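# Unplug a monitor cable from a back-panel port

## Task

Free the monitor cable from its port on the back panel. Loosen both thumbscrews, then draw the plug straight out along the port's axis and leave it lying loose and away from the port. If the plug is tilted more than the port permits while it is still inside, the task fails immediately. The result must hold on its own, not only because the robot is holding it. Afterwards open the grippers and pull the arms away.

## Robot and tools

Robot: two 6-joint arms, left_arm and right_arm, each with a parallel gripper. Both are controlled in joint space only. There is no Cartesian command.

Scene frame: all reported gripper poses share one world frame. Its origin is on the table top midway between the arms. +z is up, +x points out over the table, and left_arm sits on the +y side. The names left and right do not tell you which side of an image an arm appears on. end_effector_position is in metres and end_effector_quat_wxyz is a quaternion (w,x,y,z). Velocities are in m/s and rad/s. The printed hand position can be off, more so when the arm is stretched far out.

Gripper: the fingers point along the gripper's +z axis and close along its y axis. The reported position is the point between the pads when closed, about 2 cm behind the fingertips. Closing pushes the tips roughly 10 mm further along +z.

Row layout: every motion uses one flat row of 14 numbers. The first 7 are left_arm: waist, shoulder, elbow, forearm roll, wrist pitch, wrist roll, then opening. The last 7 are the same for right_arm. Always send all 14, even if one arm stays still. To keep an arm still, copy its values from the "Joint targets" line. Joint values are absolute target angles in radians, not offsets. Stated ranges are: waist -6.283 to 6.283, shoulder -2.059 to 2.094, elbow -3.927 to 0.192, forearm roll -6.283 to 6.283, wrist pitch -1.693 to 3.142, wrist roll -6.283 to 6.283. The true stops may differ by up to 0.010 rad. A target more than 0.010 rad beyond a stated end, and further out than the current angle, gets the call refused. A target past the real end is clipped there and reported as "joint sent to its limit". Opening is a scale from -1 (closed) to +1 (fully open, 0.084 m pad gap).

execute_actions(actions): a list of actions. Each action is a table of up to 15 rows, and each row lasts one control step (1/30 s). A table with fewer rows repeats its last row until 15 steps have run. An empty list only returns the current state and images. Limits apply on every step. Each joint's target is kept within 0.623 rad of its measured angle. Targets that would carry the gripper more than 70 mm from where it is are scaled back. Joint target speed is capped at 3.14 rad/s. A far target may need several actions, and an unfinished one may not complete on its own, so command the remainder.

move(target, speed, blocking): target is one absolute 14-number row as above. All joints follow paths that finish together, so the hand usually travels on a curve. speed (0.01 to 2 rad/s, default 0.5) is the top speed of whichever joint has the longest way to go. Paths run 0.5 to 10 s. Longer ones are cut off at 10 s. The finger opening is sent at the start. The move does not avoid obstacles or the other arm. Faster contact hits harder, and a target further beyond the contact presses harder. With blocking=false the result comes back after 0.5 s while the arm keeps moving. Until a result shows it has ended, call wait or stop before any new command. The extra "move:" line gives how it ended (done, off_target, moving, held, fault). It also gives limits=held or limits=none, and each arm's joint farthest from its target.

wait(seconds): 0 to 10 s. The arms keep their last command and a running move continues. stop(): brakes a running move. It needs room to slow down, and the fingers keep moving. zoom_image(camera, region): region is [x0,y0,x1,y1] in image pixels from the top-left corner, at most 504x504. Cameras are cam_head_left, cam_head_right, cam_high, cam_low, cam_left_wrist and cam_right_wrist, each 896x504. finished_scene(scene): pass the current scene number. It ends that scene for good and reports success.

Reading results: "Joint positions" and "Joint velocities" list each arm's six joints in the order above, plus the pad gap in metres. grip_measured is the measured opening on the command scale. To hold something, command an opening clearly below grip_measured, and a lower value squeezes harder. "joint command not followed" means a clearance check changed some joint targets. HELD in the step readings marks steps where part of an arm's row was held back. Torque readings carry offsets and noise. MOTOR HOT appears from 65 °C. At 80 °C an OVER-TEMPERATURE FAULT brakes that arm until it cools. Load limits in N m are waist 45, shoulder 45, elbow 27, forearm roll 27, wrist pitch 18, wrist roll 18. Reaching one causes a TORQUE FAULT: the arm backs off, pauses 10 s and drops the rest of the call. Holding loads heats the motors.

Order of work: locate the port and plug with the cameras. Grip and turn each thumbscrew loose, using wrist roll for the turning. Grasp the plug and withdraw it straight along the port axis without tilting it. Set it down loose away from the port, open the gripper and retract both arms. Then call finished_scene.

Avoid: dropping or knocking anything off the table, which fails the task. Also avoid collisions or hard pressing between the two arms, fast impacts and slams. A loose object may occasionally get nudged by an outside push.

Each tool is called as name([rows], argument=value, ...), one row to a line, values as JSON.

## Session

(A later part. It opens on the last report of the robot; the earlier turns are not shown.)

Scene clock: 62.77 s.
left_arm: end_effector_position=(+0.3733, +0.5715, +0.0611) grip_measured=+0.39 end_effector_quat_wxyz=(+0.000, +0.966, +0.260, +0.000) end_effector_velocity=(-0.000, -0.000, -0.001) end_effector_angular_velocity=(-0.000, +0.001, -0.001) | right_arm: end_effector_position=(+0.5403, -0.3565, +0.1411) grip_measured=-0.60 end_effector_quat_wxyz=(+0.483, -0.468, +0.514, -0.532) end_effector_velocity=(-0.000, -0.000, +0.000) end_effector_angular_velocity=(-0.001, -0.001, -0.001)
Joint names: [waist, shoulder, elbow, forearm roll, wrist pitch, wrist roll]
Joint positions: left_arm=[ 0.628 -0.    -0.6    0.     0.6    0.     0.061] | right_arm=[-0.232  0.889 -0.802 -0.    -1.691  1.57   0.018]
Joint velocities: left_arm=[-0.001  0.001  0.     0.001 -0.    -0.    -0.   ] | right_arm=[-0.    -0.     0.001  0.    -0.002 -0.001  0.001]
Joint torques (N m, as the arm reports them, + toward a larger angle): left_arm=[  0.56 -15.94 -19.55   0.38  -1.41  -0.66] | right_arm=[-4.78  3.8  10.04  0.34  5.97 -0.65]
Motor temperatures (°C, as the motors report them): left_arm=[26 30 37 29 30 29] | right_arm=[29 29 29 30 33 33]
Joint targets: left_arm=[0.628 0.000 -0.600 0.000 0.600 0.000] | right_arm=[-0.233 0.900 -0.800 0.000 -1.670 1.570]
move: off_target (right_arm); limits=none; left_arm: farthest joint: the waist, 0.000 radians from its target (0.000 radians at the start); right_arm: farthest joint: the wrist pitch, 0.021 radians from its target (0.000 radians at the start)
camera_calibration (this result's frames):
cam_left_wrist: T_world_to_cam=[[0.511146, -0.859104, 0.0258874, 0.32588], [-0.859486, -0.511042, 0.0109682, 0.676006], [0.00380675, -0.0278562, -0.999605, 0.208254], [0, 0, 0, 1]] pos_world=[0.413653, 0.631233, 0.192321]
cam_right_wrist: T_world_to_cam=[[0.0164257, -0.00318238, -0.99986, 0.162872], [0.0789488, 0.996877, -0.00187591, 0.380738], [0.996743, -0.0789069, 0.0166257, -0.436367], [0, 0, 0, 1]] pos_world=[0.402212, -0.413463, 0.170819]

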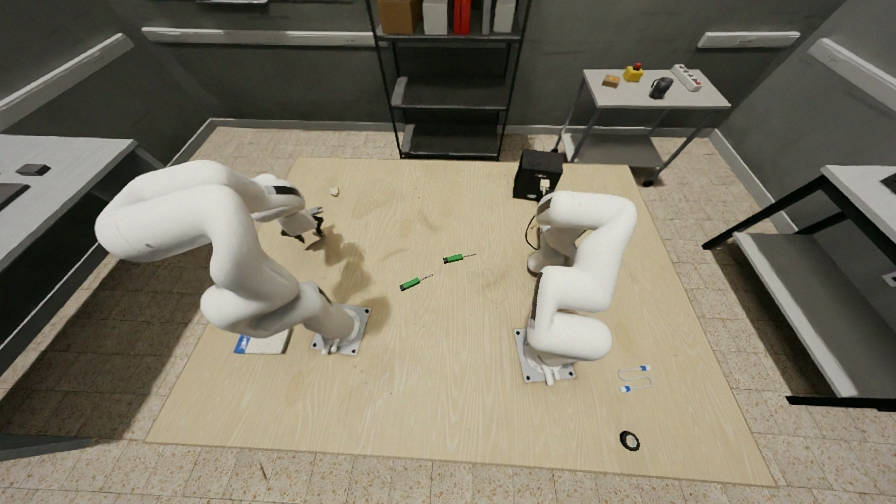

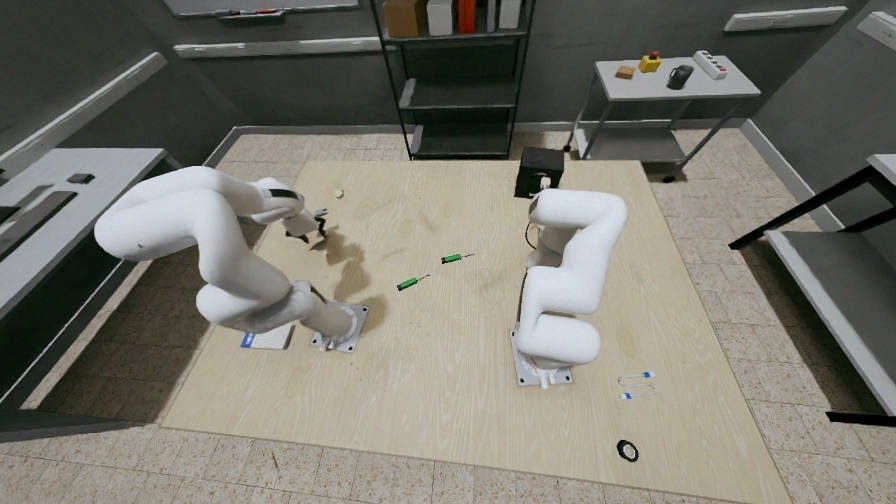

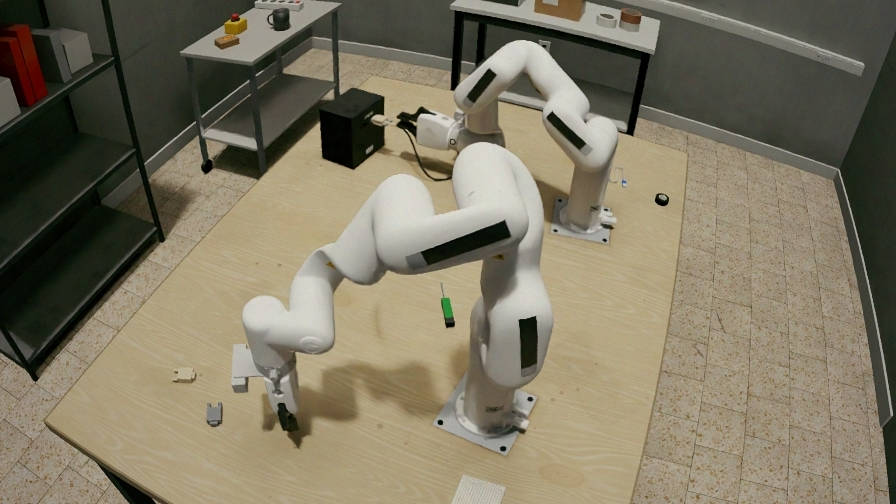

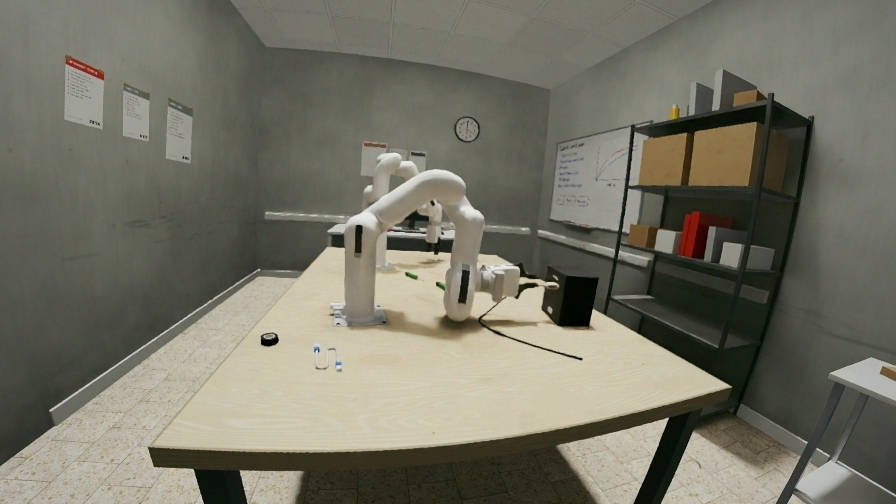

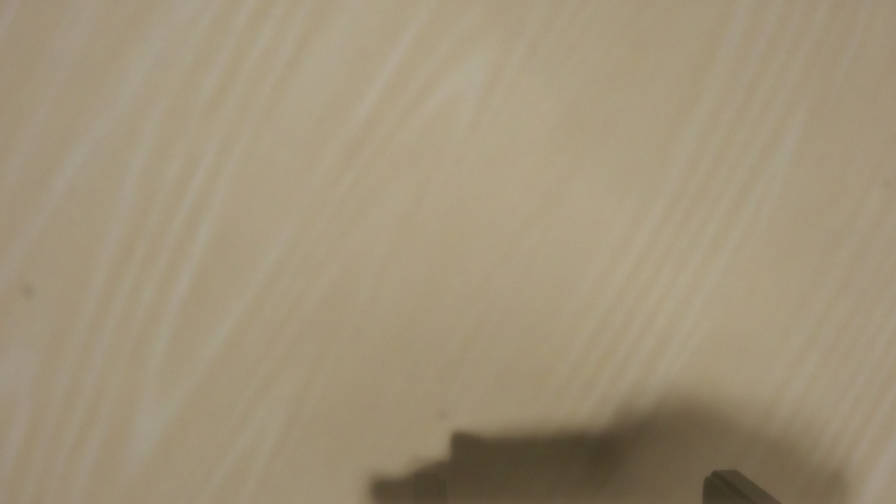

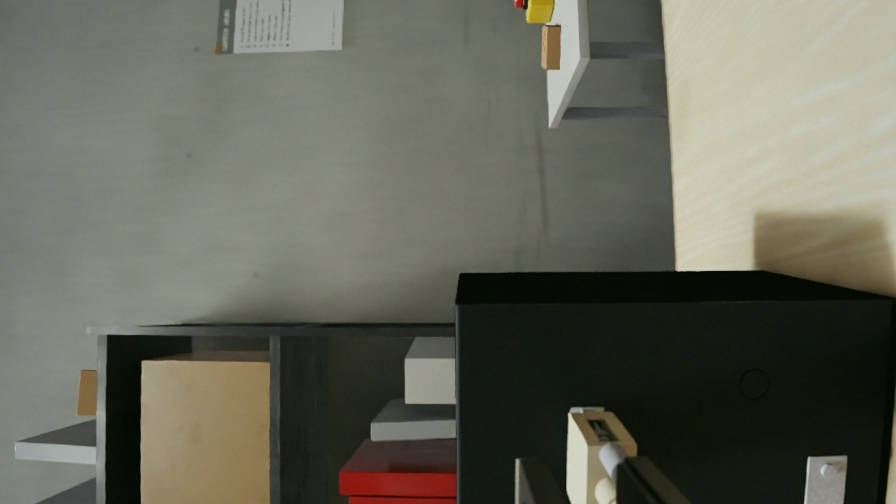

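move(target=[0.628,0,-0.6,0,0.6,0,0.4,-0.29,0.86,-0.76,0,-1.67,1.57,-0.4], speed=0.3)

move(target=[0.628,0,-0.6,0,0.6,0,0.4,-0.29,0.9,-0.8,0,-1.67,1.57,-0.4], speed=0.3)

Scene clock: 85.67 s.
left_arm: end_effector_position=(+0.3733, +0.5715, +0.0611) grip_measured=+0.39 end_effector_quat_wxyz=(+0.000, +0.966, +0.260, +0.000) end_effector_velocity=(-0.000, +0.000, -0.000) end_effector_angular_velocity=(-0.001, +0.001, +0.001) | right_arm: end_effector_position=(+0.5304, -0.3871, +0.1391) grip_measured=-0.42 end_effector_quat_wxyz=(+0.460, -0.461, +0.537, -0.537) end_effector_velocity=(-0.000, -0.001, +0.002) end_effector_angular_velocity=(-0.001, -0.003, -0.002)
Joint names: [waist, shoulder, elbow, forearm roll, wrist pitch, wrist roll]
Joint positions: left_arm=[ 0.628  0.    -0.6   -0.     0.6   -0.     0.061] | right_arm=[-0.29   0.86  -0.76   0.    -1.67   1.57   0.026]
Joint velocities: left_arm=[ 0.001  0.001  0.    -0.     0.    -0.     0.   ] | right_arm=[-0.002 -0.002  0.    -0.    -0.001 -0.001  0.   ]
Joint torques (N m, as the arm reports them, + toward a larger angle): left_arm=[  0.42 -15.97 -19.78   0.9   -1.2   -0.36] | right_arm=[ -1.7  -29.72  -5.05  -0.1   -1.22   0.41]
Motor temperatures (°C, as the motors report them): left_arm=[26 30 37 29 30 29] | right_arm=[29 29 30 30 35 33]
Joint targets: left_arm=[0.628 0.000 -0.600 0.000 0.600 0.000] | right_arm=[-0.290 0.860 -0.760 0.000 -1.670 1.570]
move: done; limits=none; left_arm: farthest joint: the waist, 0.000 radians from its target (0.000 radians at the start); right_arm: farthest joint: the waist, 0.000 radians from its target (0.057 radians at the start)
camera_calibration (this result's frames):
cam_left_wrist: T_world_to_cam=[[0.511146, -0.859104, 0.0258874, 0.32588], [-0.859485, -0.511043, 0.0109682, 0.676006], [0.00380676, -0.0278562, -0.999605, 0.208254], [0, 0, 0, 1]] pos_world=[0.413653, 0.631233, 0.192321]
cam_right_wrist: T_world_to_cam=[[-0.0176935, 0.000776738, -0.999843, 0.180603], [0.136363, 0.990658, -0.00164351, 0.37908], [0.990501, -0.13637, -0.0176341, -0.443092], [0, 0, 0, 1]] pos_world=[0.390387, -0.436104, 0.173385]

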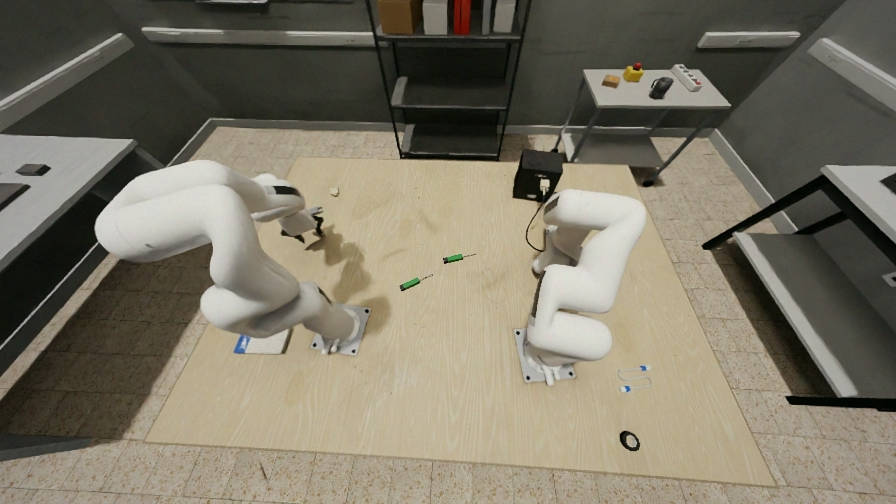

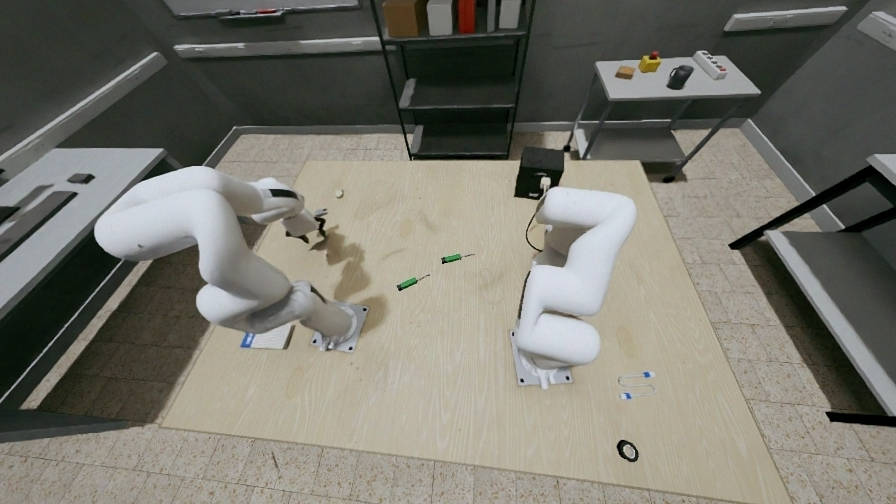

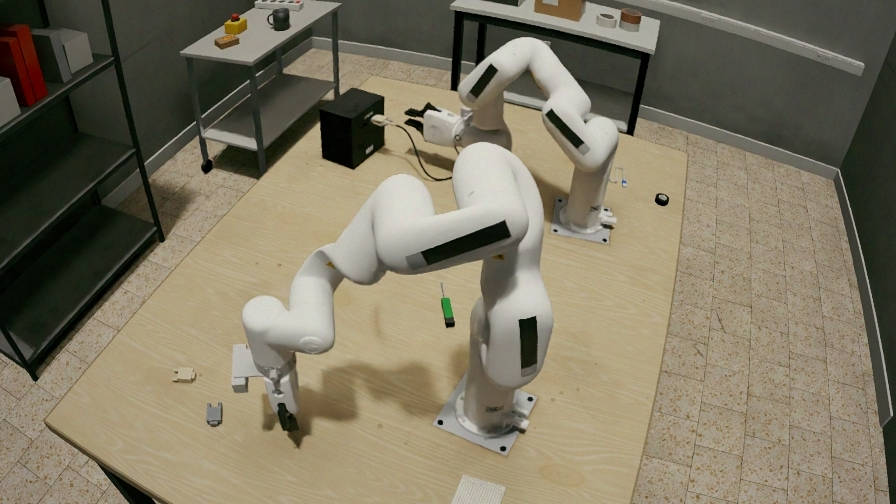

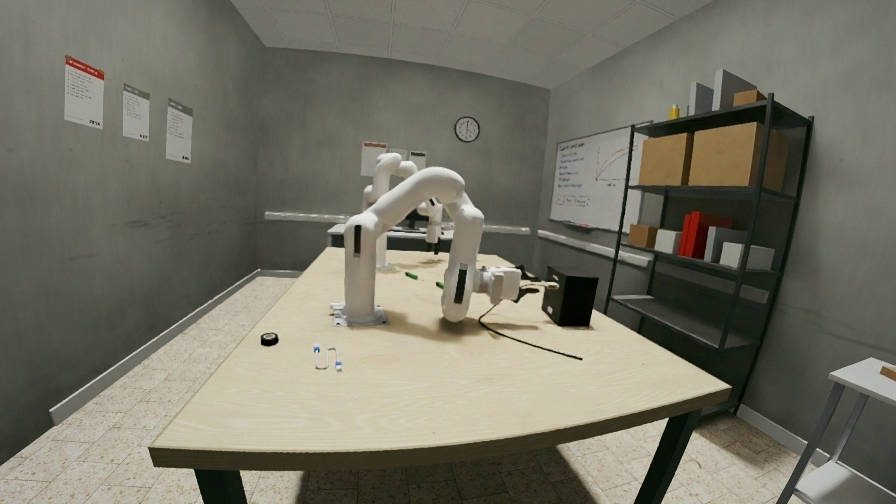

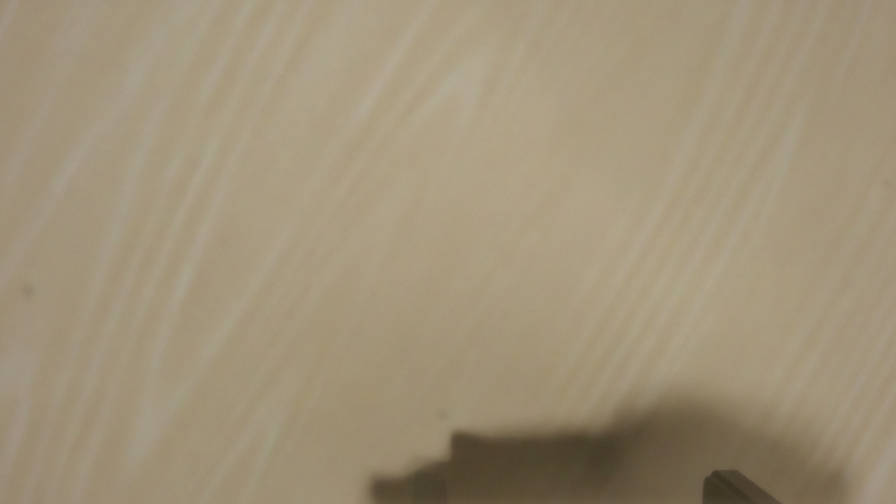

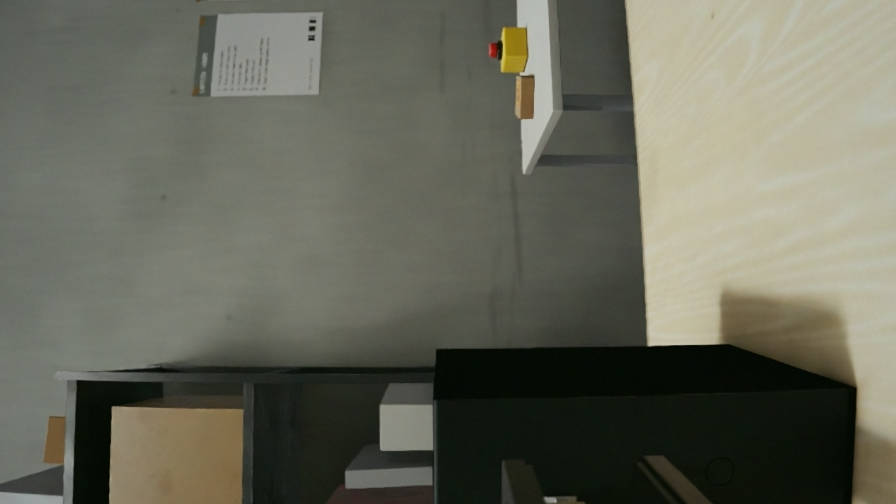

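Scene clock: 86.47 s.
left_arm: end_effector_position=(+0.3733, +0.5715, +0.0611) grip_measured=+0.39 end_effector_quat_wxyz=(+0.000, +0.966, +0.260, +0.000) end_effector_velocity=(+0.000, +0.000, +0.000) end_effector_angular_velocity=(+0.001, -0.001, +0.001) | right_arm: end_effector_position=(+0.5360, -0.3881, +0.1293) grip_measured=-0.42 end_effector_quat_wxyz=(+0.460, -0.461, +0.537, -0.537) end_effector_velocity=(+0.000, -0.000, -0.000) end_effector_angular_velocity=(-0.001, -0.001, -0.000)
Joint names: [waist, shoulder, elbow, forearm roll, wrist pitch, wrist roll]
Joint positions: left_arm=[ 0.628  0.    -0.6    0.     0.6    0.     0.061] | right_arm=[-0.29   0.9   -0.8    0.    -1.67   1.57   0.026]
Joint velocities: left_arm=[ 0.001 -0.001  0.    -0.    -0.001 -0.001  0.   ] | right_arm=[-0.     0.001 -0.002 -0.    -0.    -0.001 -0.   ]
Joint torques (N m, as the arm reports them, + toward a larger angle): left_arm=[  0.54 -15.81 -19.41   0.2   -1.3   -0.61] | right_arm=[ -1.85 -30.69  -5.25  -0.29  -1.2    0.33]
Motor temperatures (°C, as the motors report them): left_arm=[26 30 37 29 30 29] | right_arm=[29 29 30 30 35 33]
Joint targets: left_arm=[0.628 0.000 -0.600 0.000 0.600 0.000] | right_arm=[-0.290 0.900 -0.800 0.000 -1.670 1.570]
move: done; limits=none; left_arm: farthest joint: the waist, 0.000 radians from its target (0.000 radians at the start); right_arm: farthest joint: the waist, 0.000 radians from its target (0.000 radians at the start)
camera_calibration (this result's frames):
cam_left_wrist: T_world_to_cam=[[0.511146, -0.859104, 0.0258874, 0.32588], [-0.859486, -0.511042, 0.0109682, 0.676006], [0.00380669, -0.0278562, -0.999605, 0.208254], [0, 0, 0, 1]] pos_world=[0.413653, 0.631233, 0.192321]
cam_right_wrist: T_world_to_cam=[[-0.0171725, 0.000715965, -0.999852, 0.170593], [0.136656, 0.990617, -0.00163772, 0.379146], [0.99047, -0.136664, -0.0171092, -0.449049], [0, 0, 0, 1]] pos_world=[0.395886, -0.437079, 0.163506]

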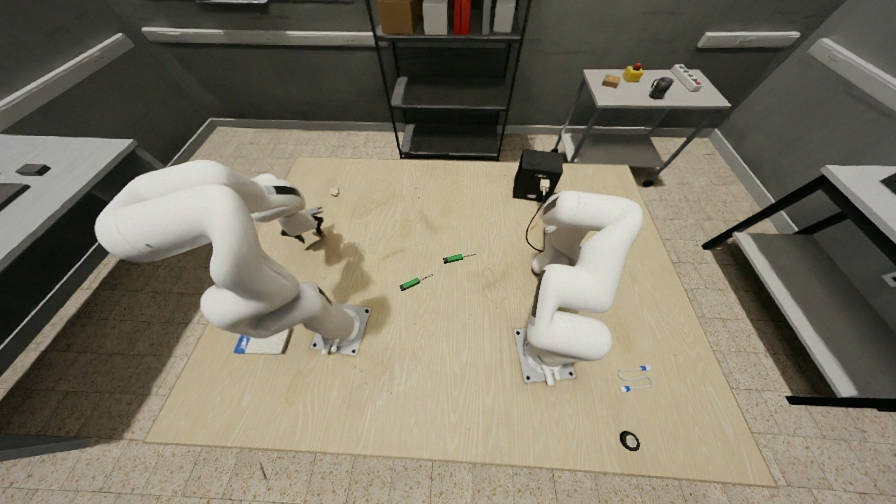

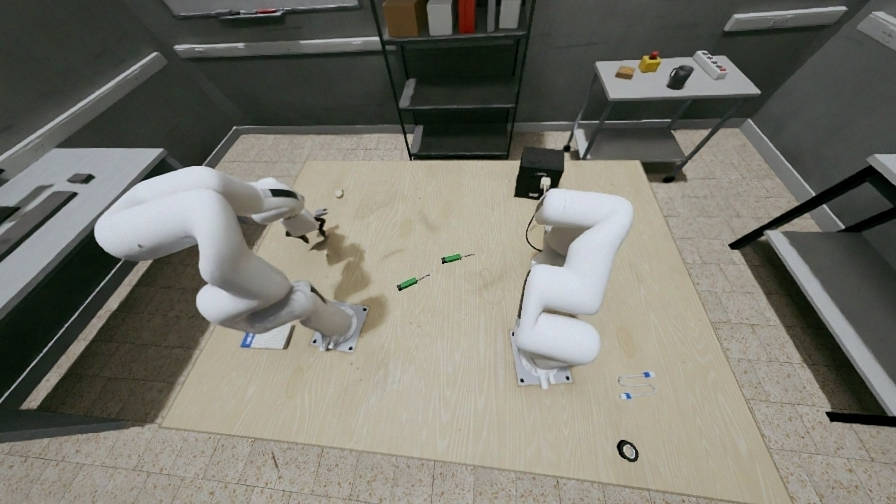

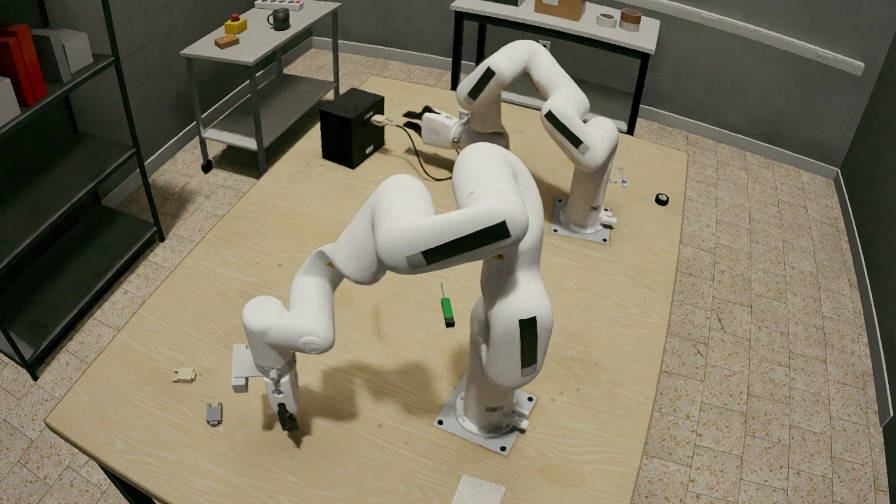

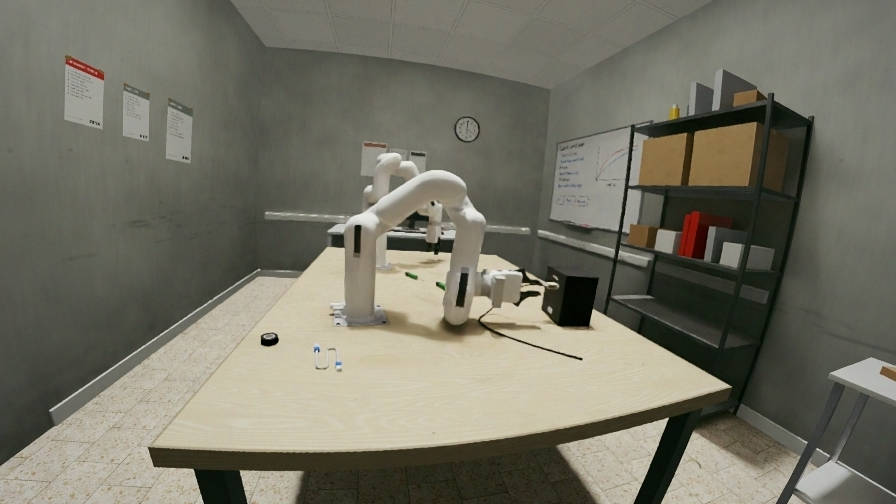

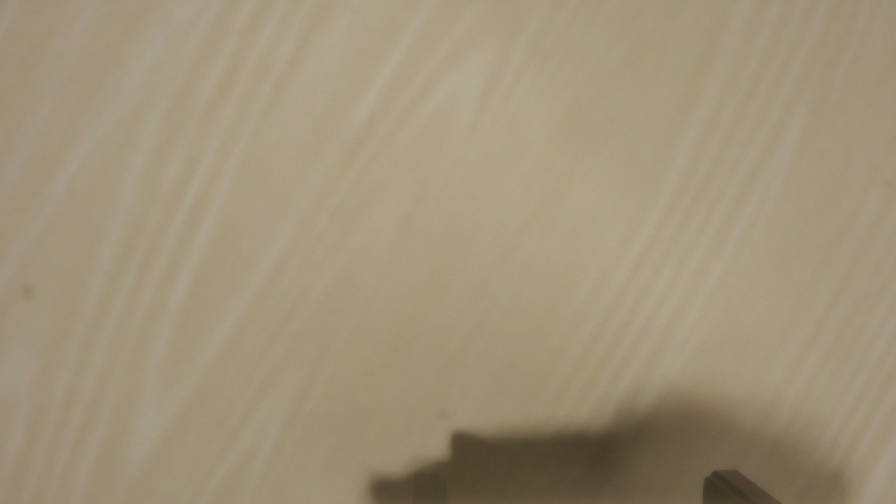

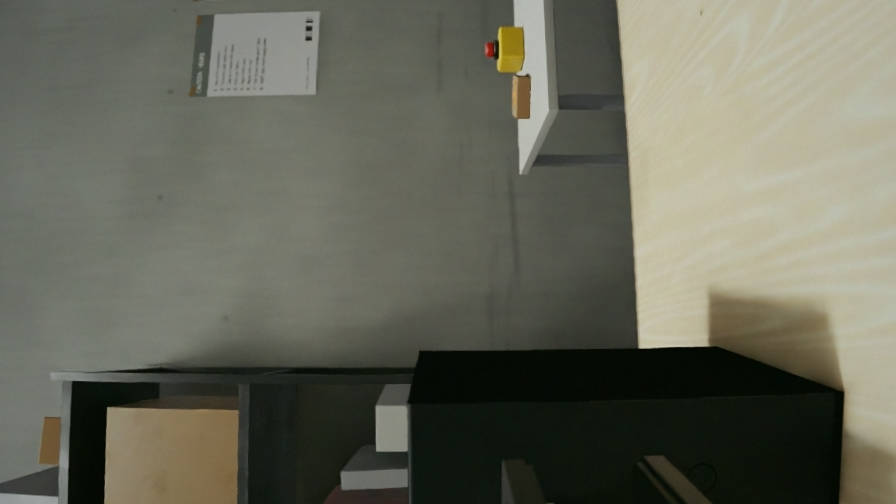

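move(target=[-0.77,0.5,-1.7,0,0.55,0,0.4,-0.27,0.93,-0.93,0,-1.571,1.57,-0.4], speed=0.8)

Scene clock: 104.40 s.
left_arm: end_effector_position=(+0.5169, -0.1916, +0.2849) grip_measured=+0.39 end_effector_quat_wxyz=(+0.135, +0.859, -0.400, +0.289) end_effector_velocity=(-0.001, -0.002, +0.001) end_effector_angular_velocity=(-0.002, -0.000, -0.002) | right_arm: end_effector_position=(+0.5756, -0.3823, +0.1277) grip_measured=-0.42 end_effector_quat_wxyz=(+0.465, -0.466, +0.532, -0.532) end_effector_velocity=(-0.000, -0.000, -0.000) end_effector_angular_velocity=(-0.000, +0.001, -0.001)
Joint names: [waist, shoulder, elbow, forearm roll, wrist pitch, wrist roll]
Joint positions: left_arm=[-0.769  0.5   -1.7   -0.     0.55  -0.     0.061] | right_arm=[-0.27   0.93  -0.93   0.    -1.571  1.57   0.026]
Joint velocities: left_arm=[-0.003  0.    -0.002 -0.001 -0.    -0.001  0.   ] | right_arm=[-0.     0.    -0.     0.001  0.001 -0.001 -0.   ]
Joint torques (N m, as the arm reports them, + toward a larger angle): left_arm=[  0.15 -28.54 -25.81   0.07  -2.04  -0.79] | right_arm=[ -1.96 -33.03  -7.02  -0.34  -1.21   0.21]
Motor temperatures (°C, as the motors report them): left_arm=[26 30 37 29 30 29] | right_arm=[29 29 29 30 34 33]
Joint targets: left_arm=[-0.770 0.500 -1.700 0.000 0.550 0.000] | right_arm=[-0.270 0.930 -0.930 0.000 -1.571 1.570]
move: done; limits=none; left_arm: farthest joint: the waist, 0.001 radians from its target (1.398 radians at the start); right_arm: farthest joint: the waist, 0.000 radians from its target (0.020 radians at the start)
camera_calibration (this result's frames):
cam_left_wrist: T_world_to_cam=[[-0.769576, -0.637971, 0.0273161, 0.295094], [-0.524777, 0.607501, -0.596282, 0.621314], [0.363816, -0.473219, -0.80231, 0.0825259], [0, 0, 0, 1]] pos_world=[0.523125, -0.150134, 0.428629]
cam_right_wrist: T_world_to_cam=[[-0.0162896, 0.000253505, -0.999867, 0.169022], [0.116826, 0.993151, -0.0016515, 0.38038], [0.993019, -0.116838, -0.0162076, -0.481597], [0, 0, 0, 1]] pos_world=[0.43655, -0.434087, 0.161823]

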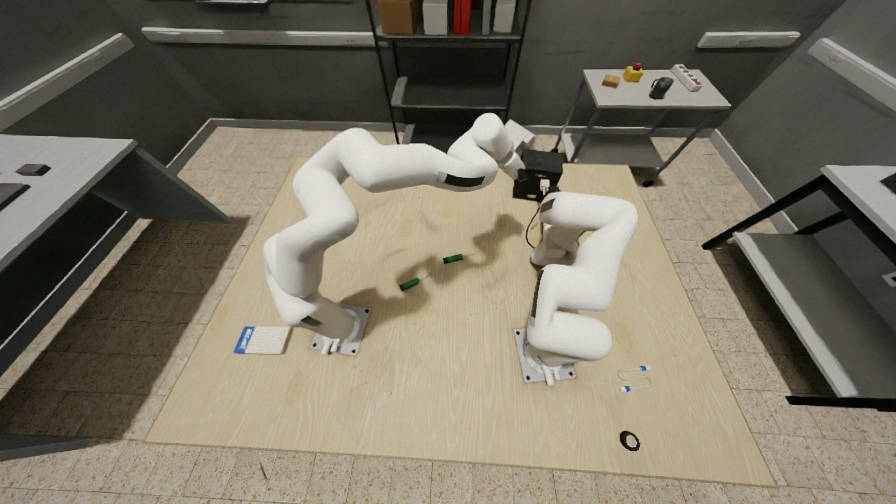

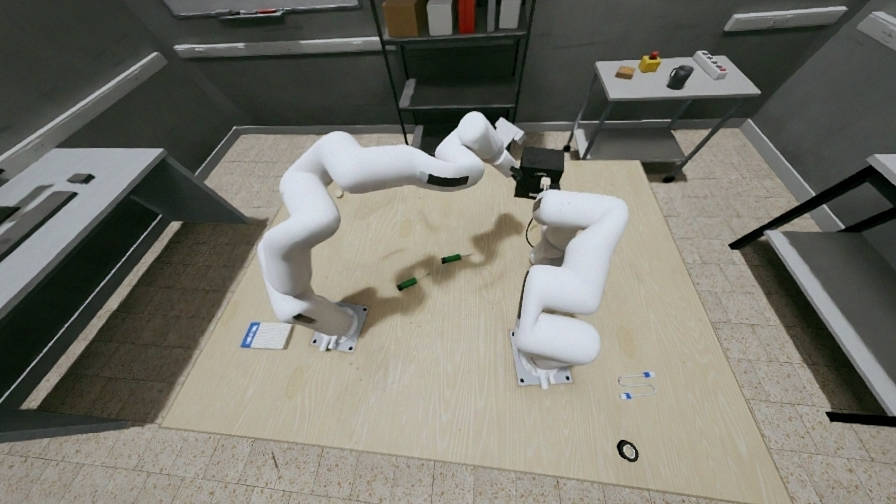

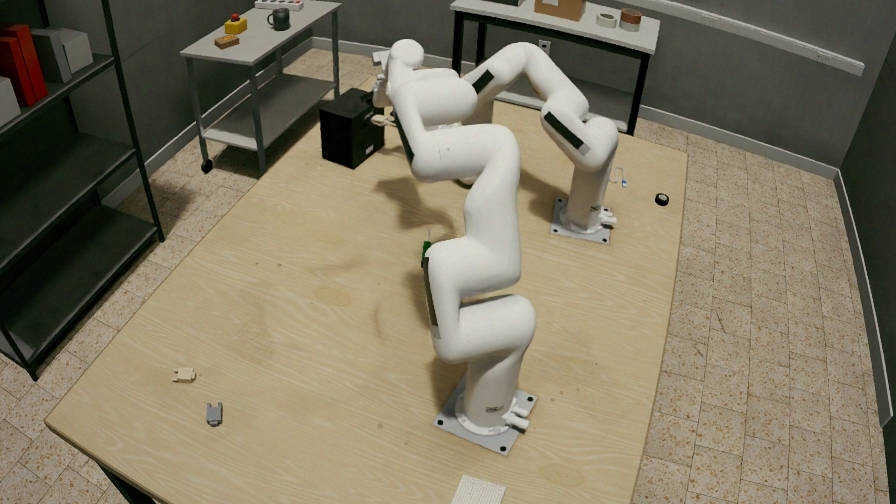

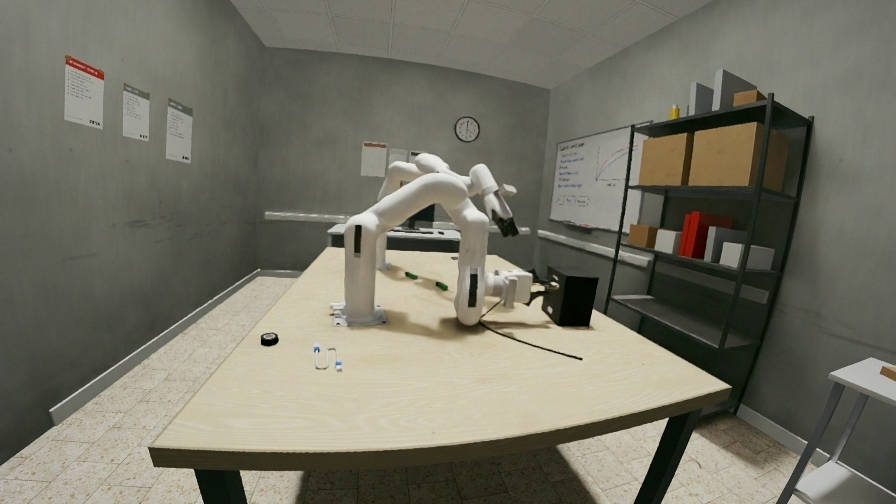

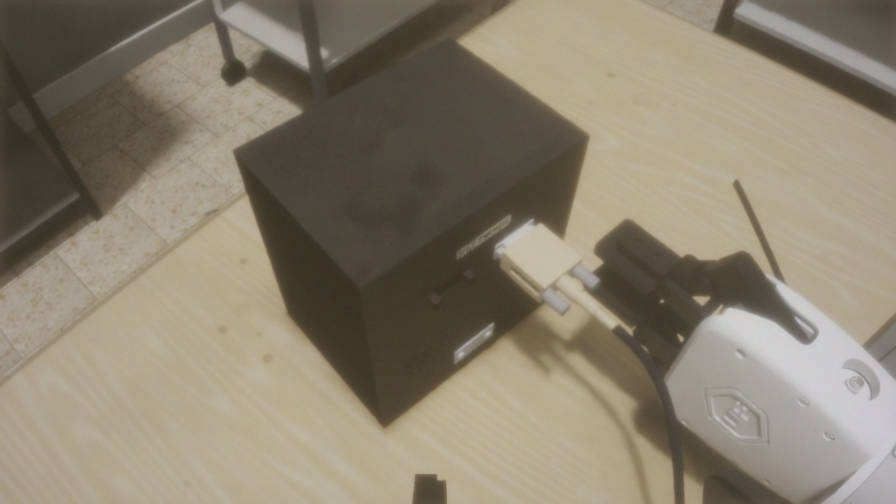

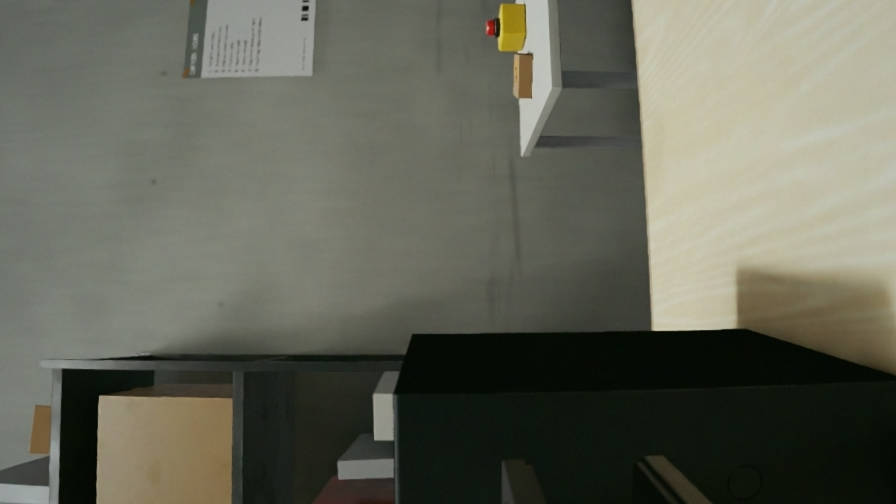

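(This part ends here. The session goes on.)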